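# Transfer capped bottles from crate to tray, upright

## Task

Take each bottle that has a cap out of the crate and set it standing upright on the tray, while every uncapped bottle stays in the crate. The task fails if the crate or tray ends up tilted or shifted from its spot. A bottle counts only if it stays put without the robot holding it. Anything the robot is touching at the end must not sag more than about a fingernail's width once released, or the task fails.

## Robot and tools

ROBOT. Two six-joint industrial arms, left_arm and right_arm, each ending in a two-finger parallel gripper (85 mm max opening). left_arm's base is at (+0.033, +0.915, 0) m with quat_wxyz (+0.997, 0, 0, -0.077); right_arm's base is at (-0.118, -0.647, 0) m with quat_wxyz (+1.000, 0, 0, +0.009). The names are labels, not image sides.

FRAMES. All poses use one scene frame: origin on the table surface midway between the arms, +z up, +x out across the table, left_arm toward +y. On each gripper, +z points along the fingers, the pads close along y, and a flat block juts about 9 cm toward +x. end_effector_position is the spot between the pads when shut; closed fingertips extend about 19 mm beyond it (6 mm when wide open), and tips travel roughly 13 mm further out while closing, so keep that clearance over surfaces. Reported hand positions get less accurate at long reach.

execute_actions(actions). actions is a list of actions; each action is a table of 1 to 15 rows, each row run for one 1/30 s step; a short table repeats its final row to fill 15 steps. Every row has 20 numbers covering both arms even if one is idle: left x, y, z, qw, qx, qy, qz, left gripper position, force_limit, speed, then the same ten for the right arm. x, y, z (metres) and the w-first quaternion are an absolute target pose in the scene frame, not an offset. The three gripper numbers each lie in [-1, 1]. An action is rejected for both arms if any target lies over 0.6 m from that gripper's current position along any gripper axis; if the first action fails this against the latest reported state, or any action is malformed, nothing runs. Each step the command is clipped to within 100 mm and 16 degrees of the measured pose, motion trails commands by about 0.17 s, and position wins over orientation when both cannot be met; after an action the arm stops at its last clipped pose, so long moves need further actions. To hold orientation, resend one fixed quaternion rather than the drifting reported one. An empty list just returns the current state and images.

GRIPPER NUMBERS. position: +1 fully open, about -0.8 pads touching, -1 squeezes until blocked. force_limit: roughly 20 N at -1, 128 N at 0, 235 N at +1 (less on very thin items). speed: about 20, 85, 150 mm/s at -1, 0, +1; faster closing adds a few newtons. To grasp, send -1, keep sending it, and look for object_status 2. Status codes: 0 moving, 1 blocked while opening, 2 blocked while closing, 3 reached the commanded position or fully shut. New force or speed values only apply after position changes by at least 0.01; to loosen a grip, open first. To leave a gripper alone, repeat its previous three numbers (0 is a real command). position_measured is in counts: 3 open, ~78 = 60 mm, ~130 = 40 mm, ~180 = 20 mm, ~230 pads together.

move(target, speed, stop_force, blocking). target is one 20-number row as above (absolute poses plus gripper numbers, the latter applied at the start). Each gripper travels a straight line toward its pose; both paths finish together within 0.5 to 10 s (cut off at 10 s). speed: 0.002 to 0.5 m/s, default 0.25, rotation capped at twice that in rad/s. stop_force: 14 to 160 N for both arms, allowed after 0.2 s of scene time; an arm halts, backs up two steps and holds once its wrist sensor feels that much extra push against its direction. It is unreliable if the gripper rotates during the move, and should be omitted when lifting off something being pressed. blocking=false returns after 0.5 s and cannot combine with stop_force; until the move is shown finished, use wait or stop before other motion. Moves do not avoid obstacles or the other arm. The result adds a move: line with an ending per arm (done, off_target, moving, held, fault, contact) and limits such as paced (pose clipped) or held (steps blocked, after which the arm may speed up), plus each gripper's distance to its pose.

wait(seconds): 0 to 10, lets time pass with commands held; returns early if a running move finishes. stop(): brakes a running move; fingers keep going. zoom_image(camera, region): camera is cam_high, cam_low, cam_left_wrist or cam_right_wrist (each 672x504); region [x0, y0, x1, y1] in pixels from the top-left, at most 504 by 504. read_manual(section): only licence text. finished_scene(scene): integer number of the scene being closed; irreversible; the robot first holds the last command.

RESULTS. A state line per arm gives gripper position, quaternion and velocities; Hand target lines show the pose being driven toward; pose unreachable means a clearance check altered that arm's command; HELD marks throttled steps. Wrist force and Wrist torque are in the end effector's axes, include held weight and inertia, have offsets up to about 10 N and noise, and saturate near 200 N; no reading at start is normal. Camera calibration (intrinsics, distortion, world-to-camera transforms) is supplied and may be off by a few degrees and millimetres.

AVOID. A joint torque at its load limit (pan and lift 642, elbow 376, wrists 93 N m) or an external force of 150 N causes a 10 s fault stop. Targets set past a contact on firm surfaces can trigger this; approach slowly or use stop_force. Never let the arms collide. MOTOR HOT appears at 70 °C and brakes lock at 85 °C. Random tugs on held parts or nudges to loose objects may occur. Do not drop, slam or knock anything off the table, tip or shove the crate or tray, or leave anything resting on the gripper.

Each tool is called after "Request:" as a command line: name --argument value for each argument, lists and objects as JSON in quotes; but a table of rows of numbers goes row by row, as --pt "numbers of a row", without its own name.

## Session

Request:
execute_actions --actions '[]'

Scene clock: 0.00 s.
left_arm: end_effector_position=(+0.5059, -0.0591, +0.2008) position_measured=3 object_status=3 end_effector_quat_wxyz=(+0.610, +0.662, +0.368, +0.232) end_effector_velocity=(+0.001, +0.000, -0.000) end_effector_angular_velocity=(-0.001, +0.001, +0.000) | right_arm: end_effector_position=(+1.0242, -0.5515, +0.3587) position_measured=3 object_status=3 end_effector_quat_wxyz=(+0.332, +0.275, +0.770, -0.470) end_effector_velocity=(+0.002, -0.000, +0.002) end_effector_angular_velocity=(-0.000, -0.002, -0.001)
Joint positions: left_arm=[-1.405 -0.744  2.198 -4.371 -0.724  1.258] | right_arm=[ 0.174 -1.015  1.823 -2.597 -2.788  0.725]
Joint velocities: left_arm=[ 0.001  0.    -0.     0.    -0.001 -0.002] | right_arm=[-0.     0.    -0.003  0.    -0.001  0.   ]
Wrist force (N, on the end effector, along its own x y z axes, offset not removed): no reading
Wrist torque (N m, same axes, about the end effector's origin, offset not removed): no reading
Hand target (left_arm): +0.506, -0.059, +0.201; +0.610, +0.662, +0.368, +0.232
Hand target (right_arm): +1.024, -0.552, +0.359; +0.332, +0.275, +0.770, -0.470
camera_calibration (this result's frames):
cam_left_wrist: T_world_to_cam=[[0.150466, 0.0369657, 0.987924, -0.279879], [-0.805618, -0.574618, 0.1442, 0.374606], [0.57301, -0.817586, -0.0566801, -0.173995], [0, 0, 0, 1]] pos_world=[0.443602, 0.0833455, 0.212619]
cam_right_wrist: T_world_to_cam=[[0.724226, 0.420657, -0.546392, -0.317738], [0.547622, 0.130671, 0.826459, -0.753463], [0.419054, -0.89776, -0.135726, -0.727667], [0, 0, 0, 1]] pos_world=[0.94766, -0.421155, 0.350334]

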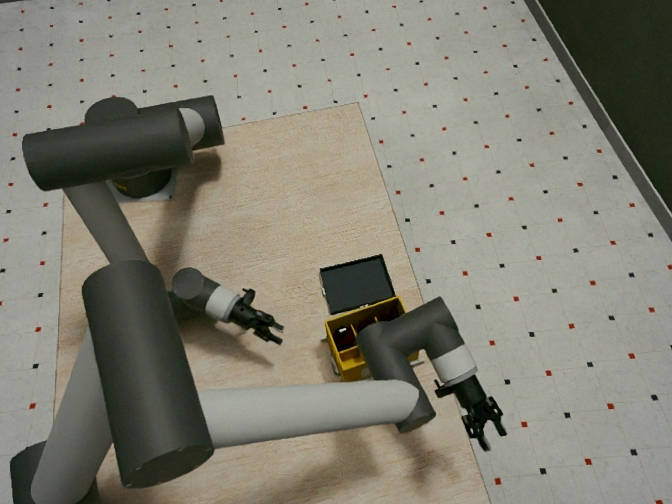

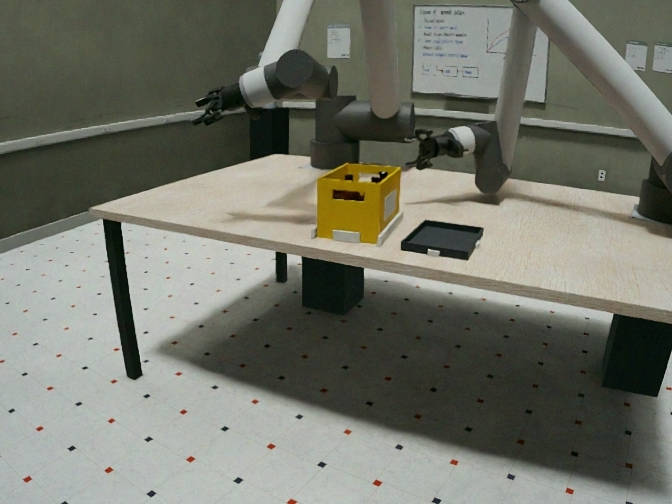

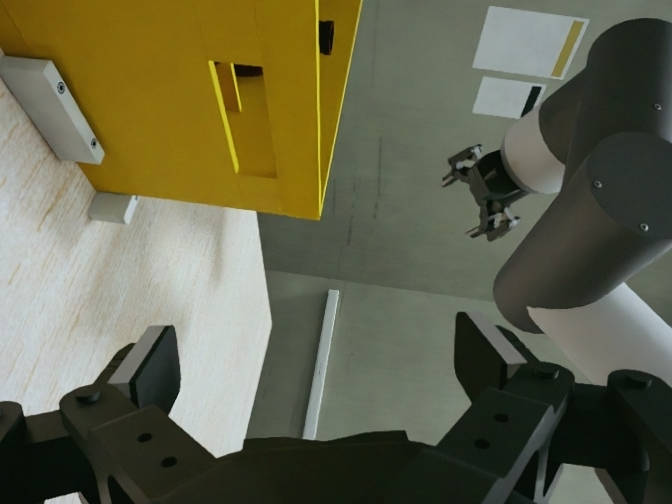

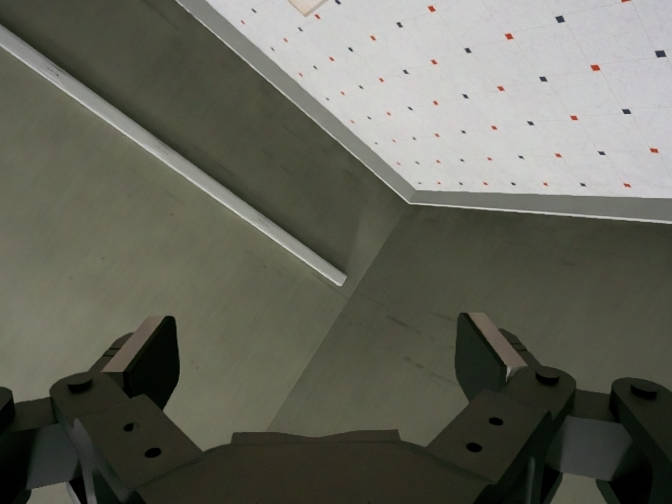

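Request:
move --target '[0.4,0.2,0.23,0.61,0.662,0.368,0.232,1,0,0, 0.82,-0.18,0.46,0,0.7071,0.7071,0,0.0,0,0]' --speed 0.3

Request:
zoom_image --camera "cam_right_wrist" --region '[100, 0, 500, 280]'

Scene clock: 7.40 s.
left_arm: end_effector_position=(+0.4006, +0.1999, +0.2305) position_measured=3 object_status=3 end_effector_quat_wxyz=(+0.610, +0.662, +0.368, +0.232) end_effector_velocity=(-0.000, +0.002, +0.000) end_effector_angular_velocity=(-0.001, -0.000, +0.001) | right_arm: end_effector_position=(+0.8202, -0.1800, +0.4604) position_measured=128 object_status=3 end_effector_quat_wxyz=(-0.000, +0.707, +0.707, -0.001) end_effector_velocity=(-0.001, +0.002, +0.001) end_effector_angular_velocity=(+0.009, -0.003, -0.005)
Joint positions: left_arm=[-1.617 -0.754  2.622 -4.707 -0.519  1.163] | right_arm=[ 0.25  -1.346  1.723 -1.946 -1.572  1.84 ]
Joint velocities: left_arm=[-0.002  0.001  0.003 -0.005  0.003 -0.001] | right_arm=[-0.    -0.002  0.003 -0.006  0.008  0.005]
Wrist force (N, on the end effector, along its own x y z axes, offset not removed): left_arm=[7.7 -11.1 7.3] | right_arm=[-3.0 -8.4 -4.2]
Wrist torque (N m, same axes, about the end effector's origin, offset not removed): left_arm=[-1.97 -1.65 0.17] | right_arm=[-1.58 1.11 0.06]
Hand target (left_arm): +0.400, +0.200, +0.230; +0.610, +0.662, +0.368, +0.232
Hand target (right_arm): +0.820, -0.180, +0.460; -0.000, +0.708, +0.707, -0.001
Off the commanded pose (left_arm): 0.001 m, 0 deg.
Off the commanded pose (right_arm): 0.000 m, 0 deg.
move: done
camera_calibration (this result's frames):
cam_left_wrist: T_world_to_cam=[[0.151057, 0.0365538, 0.987849, -0.303055], [-0.805885, -0.574174, 0.144478, 0.434253], [0.572479, -0.817917, -0.0572747, 0.100228], [0, 0, 0, 1]] pos_world=[0.338358, 0.342393, 0.242373]
cam_right_wrist: T_world_to_cam=[[0.999868, 0.011085, 0.011886, -0.82748], [0.007606, -0.965431, 0.260546, -0.268136], [0.0143633, -0.260421, -0.965388, 0.533819], [0, 0, 0, 1]] pos_world=[0.821743, -0.110676, 0.59504]

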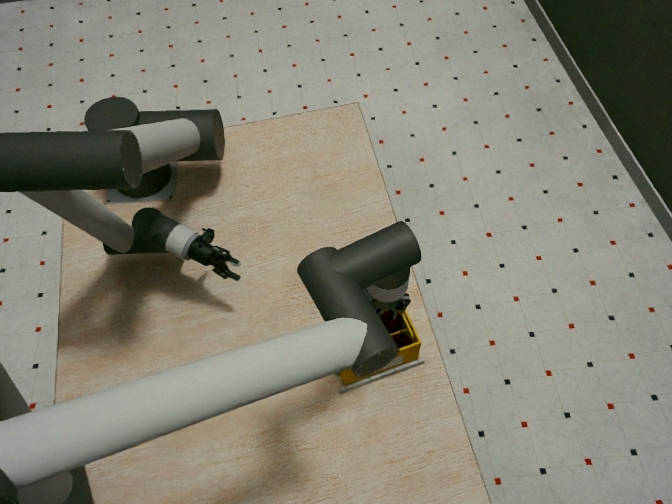

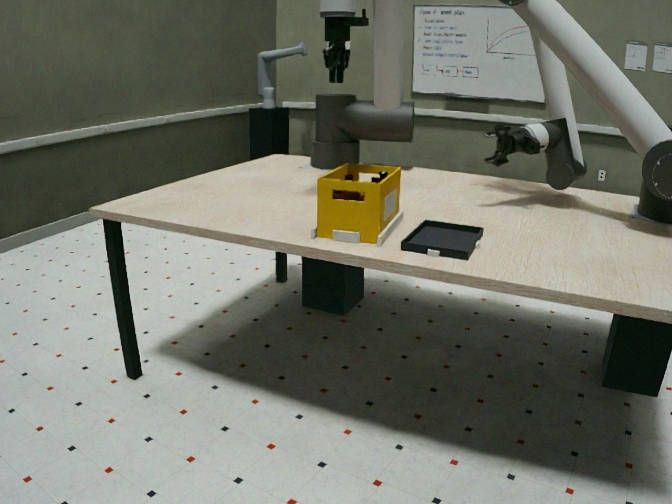

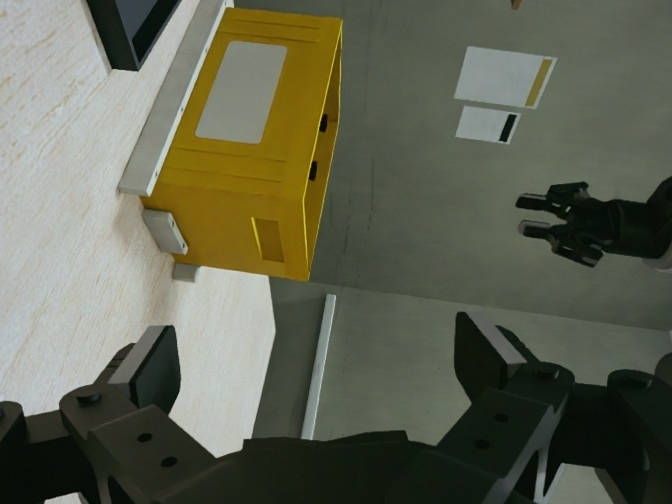

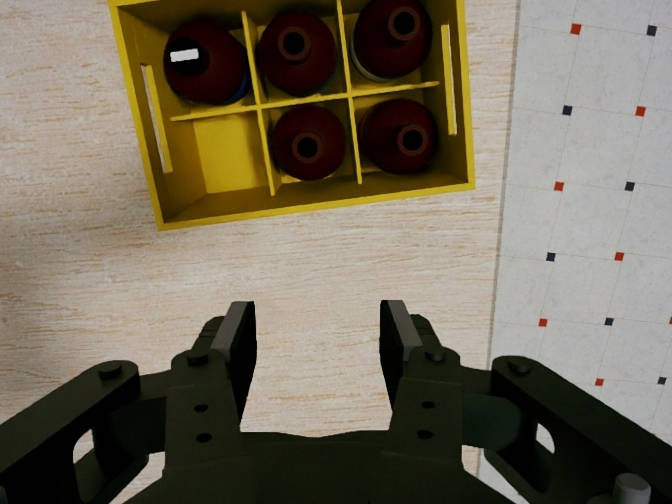

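Region (100, 0, 500, 280) of cam_right_wrist's 672x504 image, scaled by 1.260, with more detail than that image has; it fills the top 353 rows of this view, and the rest is white.

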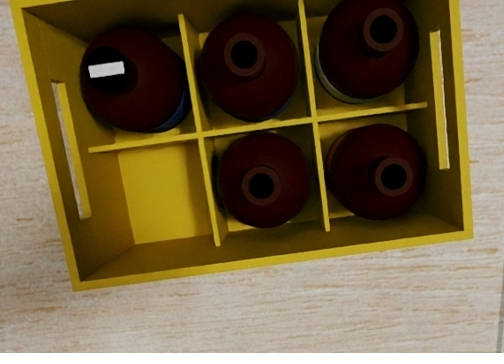

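Request:
move --target '[0.4006,0.1999,0.2305,0.61,0.662,0.368,0.232,1,0,0, 0.703,-0.063,0.22,0,0.8949,0.4462,0,0.0,0,0]' --speed 0.3

Scene clock: 11.27 s.
left_arm: end_effector_position=(+0.4006, +0.1999, +0.2305) position_measured=3 object_status=3 end_effector_quat_wxyz=(+0.610, +0.662, +0.368, +0.232) end_effector_velocity=(-0.000, -0.000, +0.000) end_effector_angular_velocity=(-0.000, -0.000, -0.000) | right_arm: end_effector_position=(+0.7028, -0.0632, +0.2203) position_measured=128 object_status=3 end_effector_quat_wxyz=(-0.000, +0.895, +0.447, -0.000) end_effector_velocity=(-0.003, +0.002, -0.005) end_effector_angular_velocity=(-0.001, +0.002, -0.007)
Joint positions: left_arm=[-1.617 -0.754  2.622 -4.707 -0.519  1.162] | right_arm=[ 0.398 -1.237  1.962 -2.295 -1.57   2.632]
Joint velocities: left_arm=[-0.001 -0.001 -0.     0.001  0.     0.   ] | right_arm=[ 0.003  0.003  0.004 -0.005 -0.     0.01 ]
Wrist force (N, on the end effector, along its own x y z axes, offset not removed): left_arm=[6.1 -10.2 4.0] | right_arm=[-3.7 -8.0 -0.4]
Wrist torque (N m, same axes, about the end effector's origin, offset not removed): left_arm=[-2.00 -1.41 0.12] | right_arm=[-1.53 1.12 -0.02]
Hand target (left_arm): +0.401, +0.200, +0.230; +0.610, +0.662, +0.368, +0.232
Hand target (right_arm): +0.703, -0.063, +0.220; -0.000, +0.895, +0.446, -0.000
Off the commanded pose (left_arm): 0.000 m, 0 deg.
Off the commanded pose (right_arm): 0.000 m, 0 deg.
move: done
camera_calibration (this result's frames):
cam_left_wrist: T_world_to_cam=[[0.151331, 0.0365502, 0.987807, -0.303189], [-0.805839, -0.574183, 0.144699, 0.434203], [0.572471, -0.817911, -0.0574381, 0.100251], [0, 0, 0, 1]] pos_world=[0.338389, 0.34239, 0.242421]
cam_right_wrist: T_world_to_cam=[[0.806049, -0.591697, 0.0134174, -0.610745], [-0.574319, -0.776496, 0.259251, 0.329248], [-0.14298, -0.216675, -0.965717, 0.447577], [0, 0, 0, 1]] pos_world=[0.745378, -0.00873779, 0.355069]

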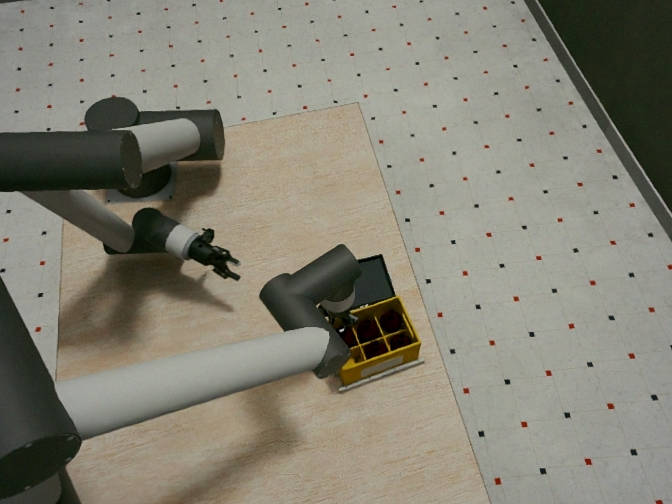

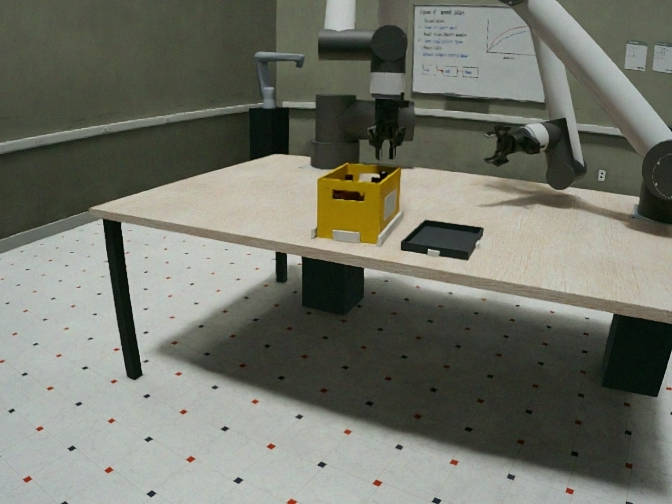

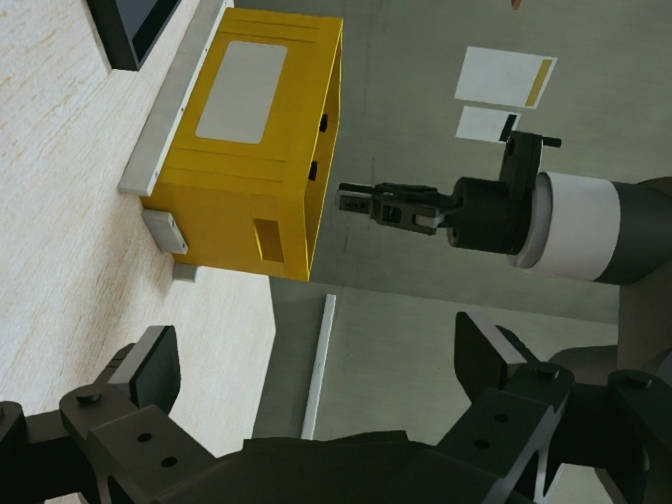

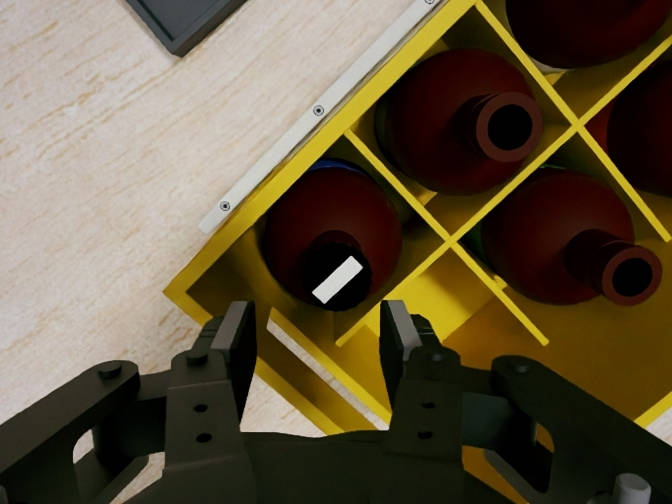

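Request:
move --target '[0.4006,0.1999,0.2305,0.61,0.662,0.368,0.232,1,0,0, 0.7085,-0.0705,0.168,0,0.8949,0.4462,0,0.0,0,0]' --speed 0.1

Scene clock: 14.37 s.
left_arm: end_effector_position=(+0.4006, +0.1999, +0.2305) position_measured=3 object_status=3 end_effector_quat_wxyz=(+0.610, +0.662, +0.368, +0.232) end_effector_velocity=(-0.000, -0.001, +0.001) end_effector_angular_velocity=(-0.003, +0.000, +0.000) | right_arm: end_effector_position=(+0.7084, -0.0705, +0.1684) position_measured=128 object_status=3 end_effector_quat_wxyz=(+0.000, +0.895, +0.446, -0.000) end_effector_velocity=(+0.000, -0.001, -0.004) end_effector_angular_velocity=(-0.000, +0.001, +0.000)
Joint positions: left_arm=[-1.617 -0.754  2.622 -4.707 -0.519  1.162] | right_arm=[ 0.389 -1.192  1.989 -2.368 -1.571  2.625]
Joint velocities: left_arm=[ 0.    -0.001 -0.001 -0.001 -0.     0.   ] | right_arm=[-0.001  0.004  0.002 -0.005  0.    -0.001]
Wrist force (N, on the end effector, along its own x y z axes, offset not removed): left_arm=[5.0 -5.4 7.4] | right_arm=[-5.8 -10.1 1.2]
Wrist torque (N m, same axes, about the end effector's origin, offset not removed): left_arm=[-1.03 -1.15 0.03] | right_arm=[-1.91 1.61 0.04]
Hand target (left_arm): +0.401, +0.200, +0.230; +0.610, +0.662, +0.368, +0.232
Hand target (right_arm): +0.708, -0.071, +0.168; +0.000, +0.895, +0.446, +0.000
Off the commanded pose (left_arm): 0.000 m, 0 deg.
Off the commanded pose (right_arm): 0.000 m, 0 deg.
move: done
camera_calibration (this result's frames):
cam_left_wrist: T_world_to_cam=[[0.151332, 0.0365506, 0.987807, -0.303189], [-0.805838, -0.574183, 0.1447, 0.434203], [0.572471, -0.817911, -0.0574382, 0.10025], [0, 0, 0, 1]] pos_world=[0.338389, 0.34239, 0.242422]
cam_right_wrist: T_world_to_cam=[[0.805411, -0.592556, 0.013812, -0.618588], [-0.575233, -0.775823, 0.259241, 0.341004], [-0.142899, -0.216741, -0.965714, 0.396559], [0, 0, 0, 1]] pos_world=[0.751042, -0.0160387, 0.303105]

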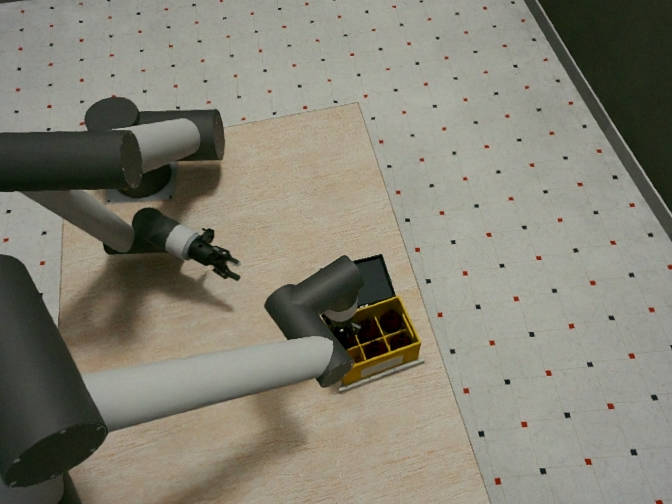

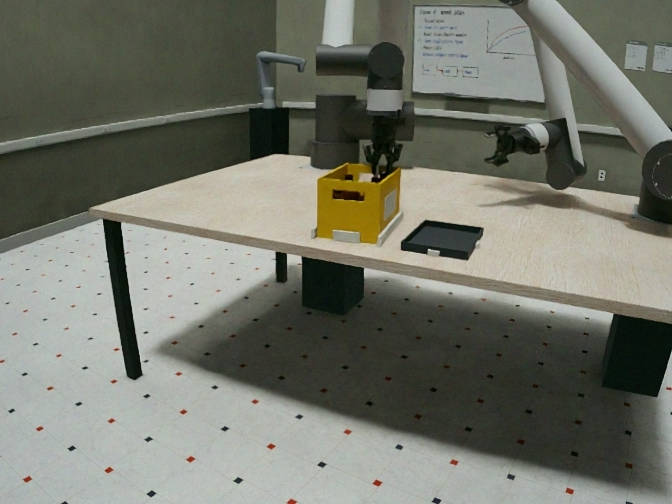

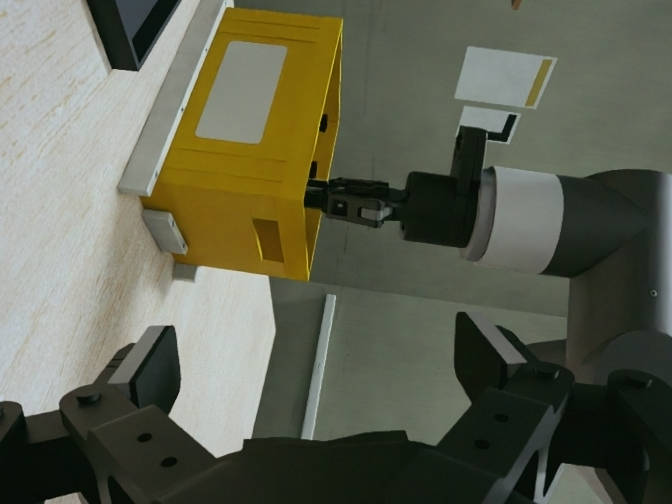

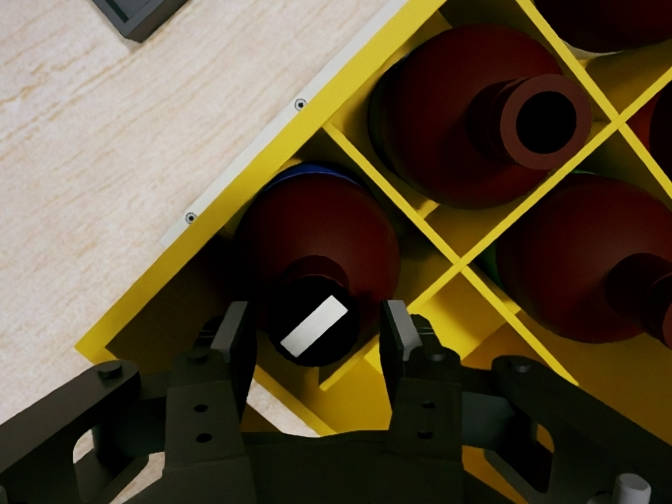

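Request:
move --target '[0.4006,0.1999,0.2305,0.61,0.662,0.368,0.232,1,0,0, 0.7085,-0.0705,0.146,0,0.8949,0.4462,0,-0.05,0,0]' --speed 0.025 --stop_force 15

Scene clock: 16.80 s.
left_arm: end_effector_position=(+0.4006, +0.1999, +0.2305) position_measured=3 object_status=3 end_effector_quat_wxyz=(+0.610, +0.662, +0.368, +0.232) end_effector_velocity=(-0.000, -0.001, -0.000) end_effector_angular_velocity=(-0.002, +0.001, -0.001) | right_arm: end_effector_position=(+0.7085, -0.0705, +0.1464) position_measured=135 object_status=3 end_effector_quat_wxyz=(+0.000, +0.895, +0.446, +0.000) end_effector_velocity=(+0.000, +0.000, -0.003) end_effector_angular_velocity=(+0.000, -0.000, +0.000)
Joint positions: left_arm=[-1.617 -0.754  2.622 -4.707 -0.519  1.162] | right_arm=[ 0.389 -1.172  1.999 -2.399 -1.571  2.625]
Joint velocities: left_arm=[-0.     0.    -0.001 -0.001 -0.001 -0.001] | right_arm=[ 0.     0.003  0.001 -0.004  0.    -0.   ]
Wrist force (N, on the end effector, along its own x y z axes, offset not removed): left_arm=[4.9 -9.1 6.2] | right_arm=[-1.1 -7.3 -7.7]
Wrist torque (N m, same axes, about the end effector's origin, offset not removed): left_arm=[-1.78 -1.08 0.21] | right_arm=[-0.86 0.45 0.03]
Hand target (left_arm): +0.401, +0.200, +0.231; +0.610, +0.662, +0.368, +0.232
Hand target (right_arm): +0.708, -0.071, +0.146; +0.000, +0.895, +0.446, -0.000
Off the commanded pose (left_arm): 0.000 m, 0 deg.
Off the commanded pose (right_arm): 0.000 m, 0 deg.
move: done
camera_calibration (this result's frames):
cam_left_wrist: T_world_to_cam=[[0.151332, 0.0365503, 0.987807, -0.303189], [-0.805838, -0.574183, 0.1447, 0.434203], [0.572471, -0.817911, -0.0574384, 0.10025], [0, 0, 0, 1]] pos_world=[0.338389, 0.34239, 0.242421]
cam_right_wrist: T_world_to_cam=[[0.805401, -0.592568, 0.0138449, -0.618391], [-0.57526, -0.775821, 0.259187, 0.346737], [-0.142845, -0.216714, -0.965728, 0.375362], [0, 0, 0, 1]] pos_world=[0.751135, -0.0160872, 0.281189]

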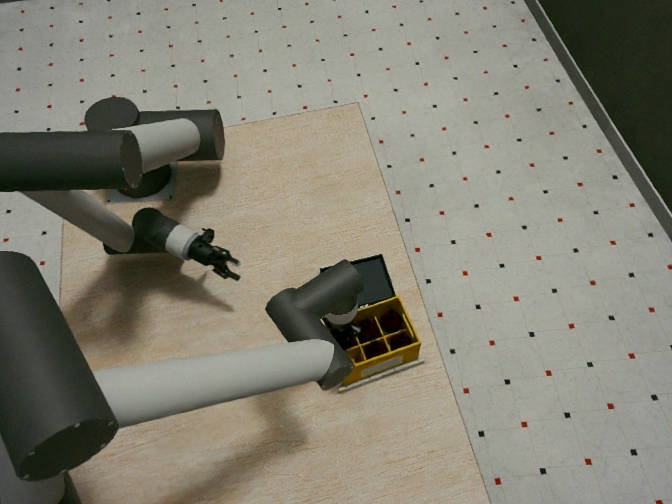

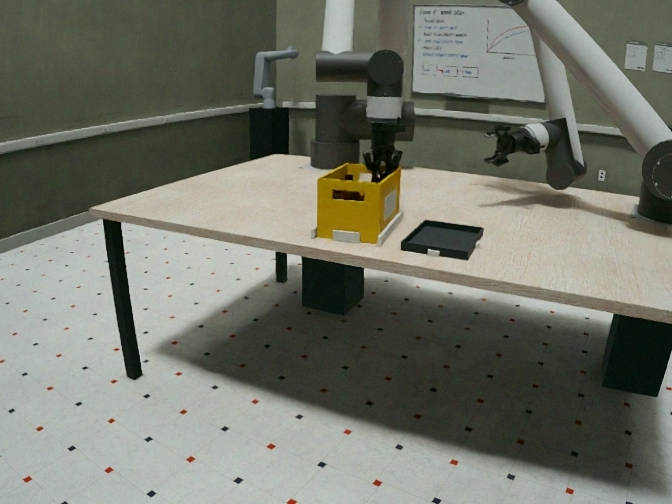

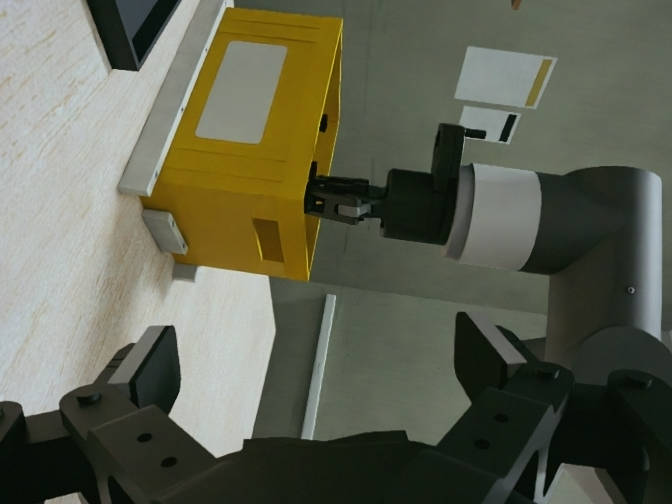

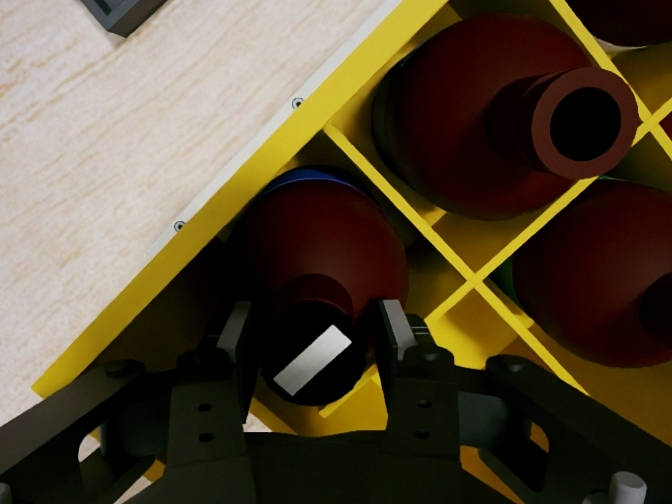

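Request:
execute_actions --actions '[[[0.4006,0.1999,0.2305,0.61,0.662,0.368,0.232,1,0,0, 0.7085,-0.0705,0.1485,0,0.8949,0.4462,0,-1,-0.3,-1]],[[0.4006,0.1999,0.2305,0.61,0.662,0.368,0.232,1,0,0, 0.7085,-0.0705,0.1485,0,0.8949,0.4462,0,-1,-0.3,-1]]]'

Scene clock: 19.30 s.
left_arm: end_effector_position=(+0.4006, +0.1999, +0.2305) position_measured=3 object_status=3 end_effector_quat_wxyz=(+0.610, +0.662, +0.368, +0.232) end_effector_velocity=(+0.000, +0.000, -0.000) end_effector_angular_velocity=(+0.001, -0.001, +0.000) | right_arm: end_effector_position=(+0.7085, -0.0705, +0.1485) position_measured=166 object_status=2 end_effector_quat_wxyz=(+0.000, +0.895, +0.446, -0.000) end_effector_velocity=(+0.002, +0.001, +0.001) end_effector_angular_velocity=(+0.001, -0.002, +0.000)
Joint positions: left_arm=[-1.617 -0.754  2.622 -4.707 -0.519  1.162] | right_arm=[ 0.389 -1.173  1.998 -2.396 -1.571  2.625]
Joint velocities: left_arm=[ 0.     0.001  0.    -0.    -0.     0.001] | right_arm=[ 0.    -0.    -0.002 -0.    -0.    -0.   ]
Wrist force (N, on the end effector, along its own x y z axes, offset not removed): left_arm=[7.8 -7.3 10.4] | right_arm=[-4.0 -7.3 -4.6]
Wrist torque (N m, same axes, about the end effector's origin, offset not removed): left_arm=[-1.42 -1.71 0.12] | right_arm=[-1.41 1.10 0.07]
Hand target (left_arm): +0.401, +0.200, +0.231; +0.610, +0.662, +0.368, +0.232
Hand target (right_arm): +0.709, -0.070, +0.149; -0.000, +0.895, +0.446, -0.000
Off the commanded pose (left_arm): 0.000 m, 0 deg.
Off the commanded pose (right_arm): 0.000 m, 0 deg.
Step readings (end_effector_position; steps 1 to 15: 1st action; 16 to 30: 2nd action):
0: left_arm (+0.4006, +0.1999, +0.2305) | right_arm (+0.7085, -0.0705, +0.1460)
1: left_arm (+0.4006, +0.1999, +0.2305) | right_arm (+0.7085, -0.0705, +0.1460)
2: left_arm (+0.4006, +0.1999, +0.2305) | right_arm (+0.7085, -0.0705, +0.1462)
4: left_arm (+0.4006, +0.1999, +0.2305) | right_arm (+0.7084, -0.0706, +0.1468)
8: left_arm (+0.4006, +0.1999, +0.2305) | right_arm (+0.7083, -0.0706, +0.1477)
15: left_arm (+0.4006, +0.1999, +0.2305) | right_arm (+0.7084, -0.0705, +0.1483)
16: left_arm (+0.4006, +0.1999, +0.2305) | right_arm (+0.7084, -0.0705, +0.1483)
17: left_arm (+0.4006, +0.1999, +0.2305) | right_arm (+0.7085, -0.0705, +0.1483)
19: left_arm (+0.4006, +0.1999, +0.2305) | right_arm (+0.7085, -0.0705, +0.1484)
23: left_arm (+0.4006, +0.1999, +0.2305) | right_arm (+0.7085, -0.0705, +0.1485)
30: end_effector_position above
camera_calibration (this result's frames):
cam_left_wrist: T_world_to_cam=[[0.151332, 0.0365503, 0.987807, -0.303189], [-0.805838, -0.574183, 0.1447, 0.434203], [0.572471, -0.817911, -0.0574384, 0.10025], [0, 0, 0, 1]] pos_world=[0.338389, 0.34239, 0.242421]
cam_right_wrist: T_world_to_cam=[[0.805402, -0.592568, 0.0138102, -0.618407], [-0.575244, -0.775814, 0.259244, 0.34617], [-0.142906, -0.21674, -0.965713, 0.377383], [0, 0, 0, 1]] pos_world=[0.751129, -0.0160901, 0.283242]

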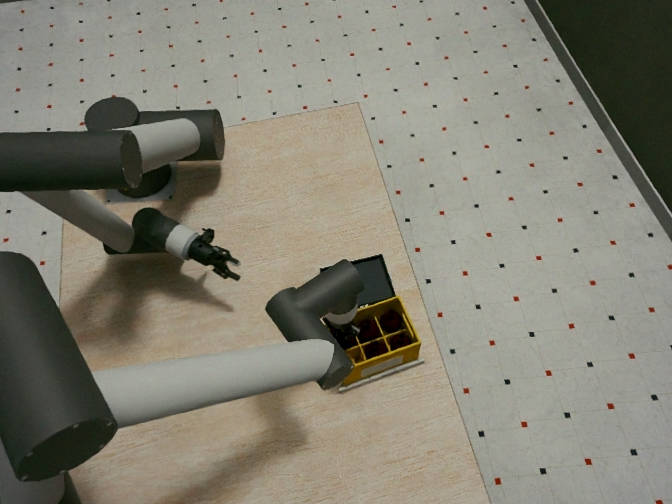

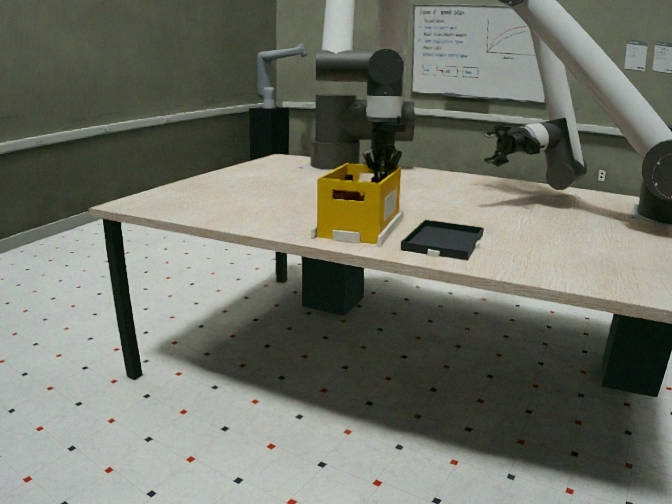

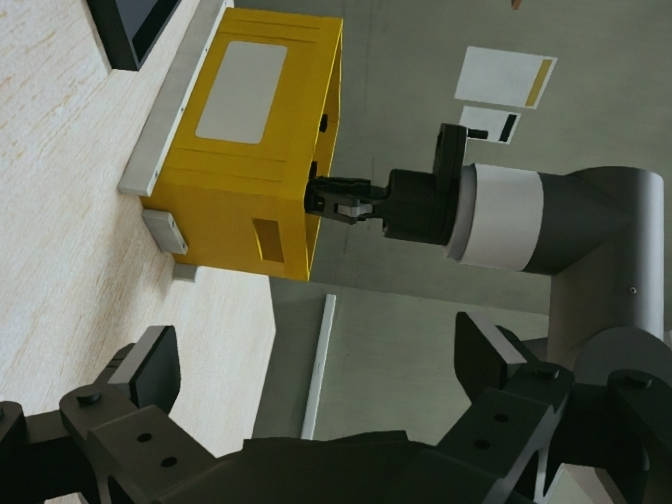

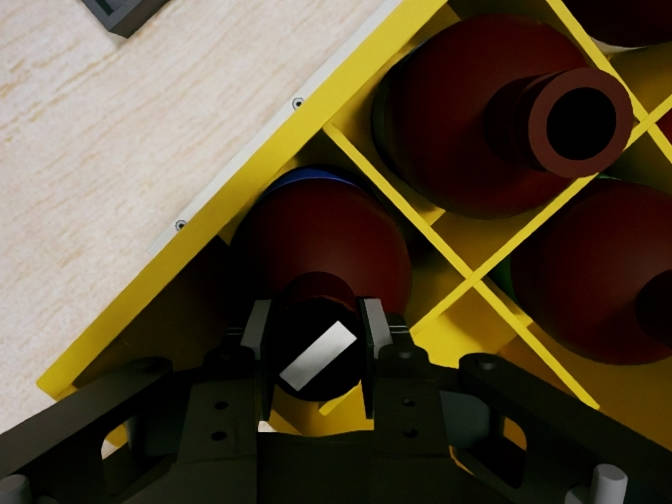

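Request:
move --target '[0.4006,0.1999,0.2305,0.61,0.662,0.368,0.232,1,0,0, 0.7085,-0.0705,0.335,0,0.8949,0.4462,0,-1,-0.3,-1]' --speed 0.15

Scene clock: 22.37 s.
left_arm: end_effector_position=(+0.4006, +0.1999, +0.2305) position_measured=3 object_status=3 end_effector_quat_wxyz=(+0.610, +0.662, +0.368, +0.232) end_effector_velocity=(-0.001, -0.000, -0.000) end_effector_angular_velocity=(+0.003, -0.001, -0.002) | right_arm: end_effector_position=(+0.7086, -0.0704, +0.3348) position_measured=166 object_status=2 end_effector_quat_wxyz=(-0.000, +0.895, +0.446, +0.000) end_effector_velocity=(+0.001, +0.000, +0.003) end_effector_angular_velocity=(-0.000, +0.000, +0.000)
Joint positions: left_arm=[-1.617 -0.754  2.622 -4.707 -0.519  1.162] | right_arm=[ 0.389 -1.322  1.886 -2.135 -1.571  2.625]
Joint velocities: left_arm=[-0.002 -0.     0.     0.001 -0.     0.001] | right_arm=[ 0.    -0.001 -0.004  0.005 -0.    -0.   ]
Wrist force (N, on the end effector, along its own x y z axes, offset not removed): left_arm=[7.8 -7.4 10.7] | right_arm=[-4.9 -9.4 4.0]
Wrist torque (N m, same axes, about the end effector's origin, offset not removed): left_arm=[-1.36 -1.63 0.21] | right_arm=[-1.81 1.39 0.08]
Hand target (left_arm): +0.401, +0.200, +0.231; +0.610, +0.662, +0.368, +0.232
Hand target (right_arm): +0.709, -0.070, +0.335; +0.000, +0.895, +0.446, +0.000
Off the commanded pose (left_arm): 0.000 m, 0 deg.
Off the commanded pose (right_arm): 0.000 m, 0 deg.
move: done
camera_calibration (this result's frames):
cam_left_wrist: T_world_to_cam=[[0.151332, 0.0365504, 0.987807, -0.303189], [-0.805838, -0.574183, 0.1447, 0.434203], [0.572471, -0.817911, -0.0574383, 0.10025], [0, 0, 0, 1]] pos_world=[0.338389, 0.34239, 0.242422]
cam_right_wrist: T_world_to_cam=[[0.805368, -0.592615, 0.013787, -0.621004], [-0.575289, -0.775791, 0.259213, 0.298041], [-0.142918, -0.216693, -0.965722, 0.557303], [0, 0, 0, 1]] pos_world=[0.751245, -0.0160352, 0.469505]

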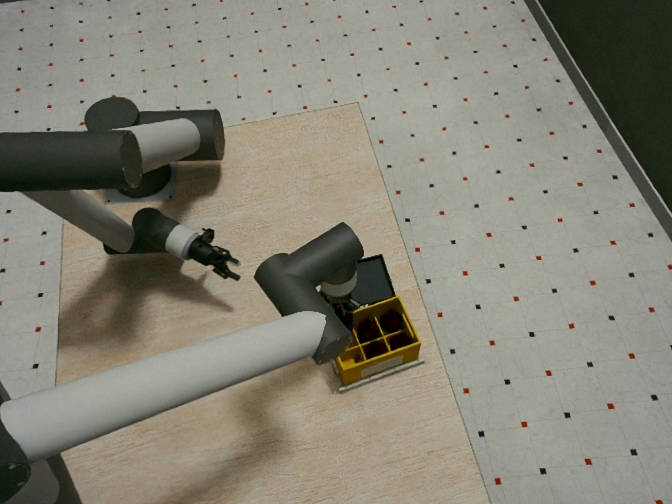

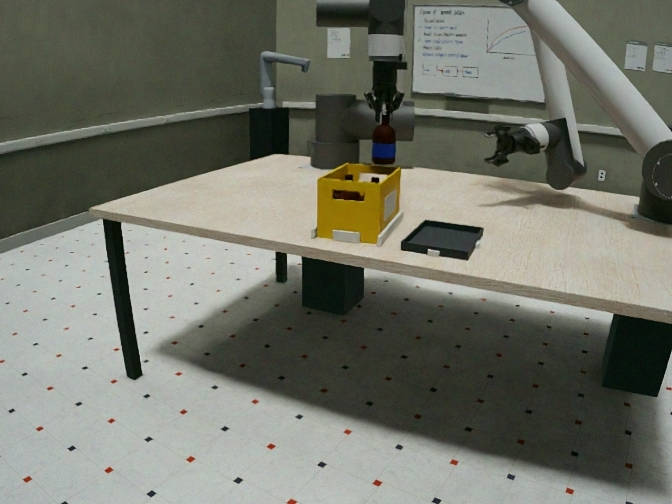

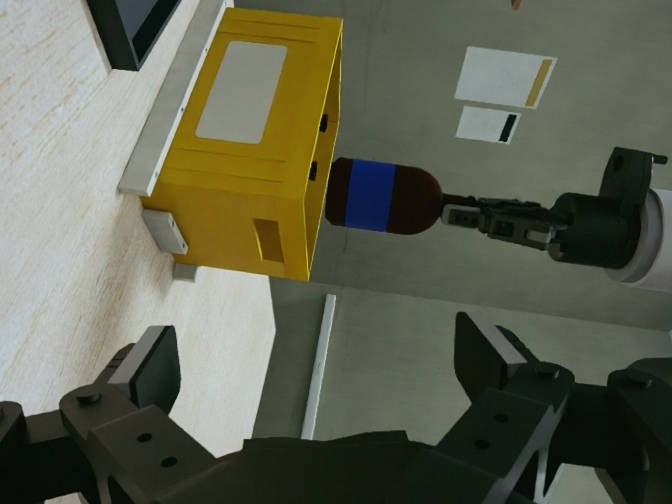

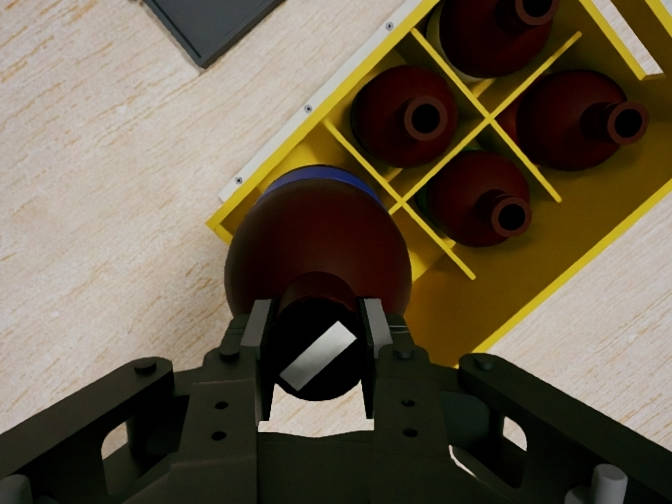

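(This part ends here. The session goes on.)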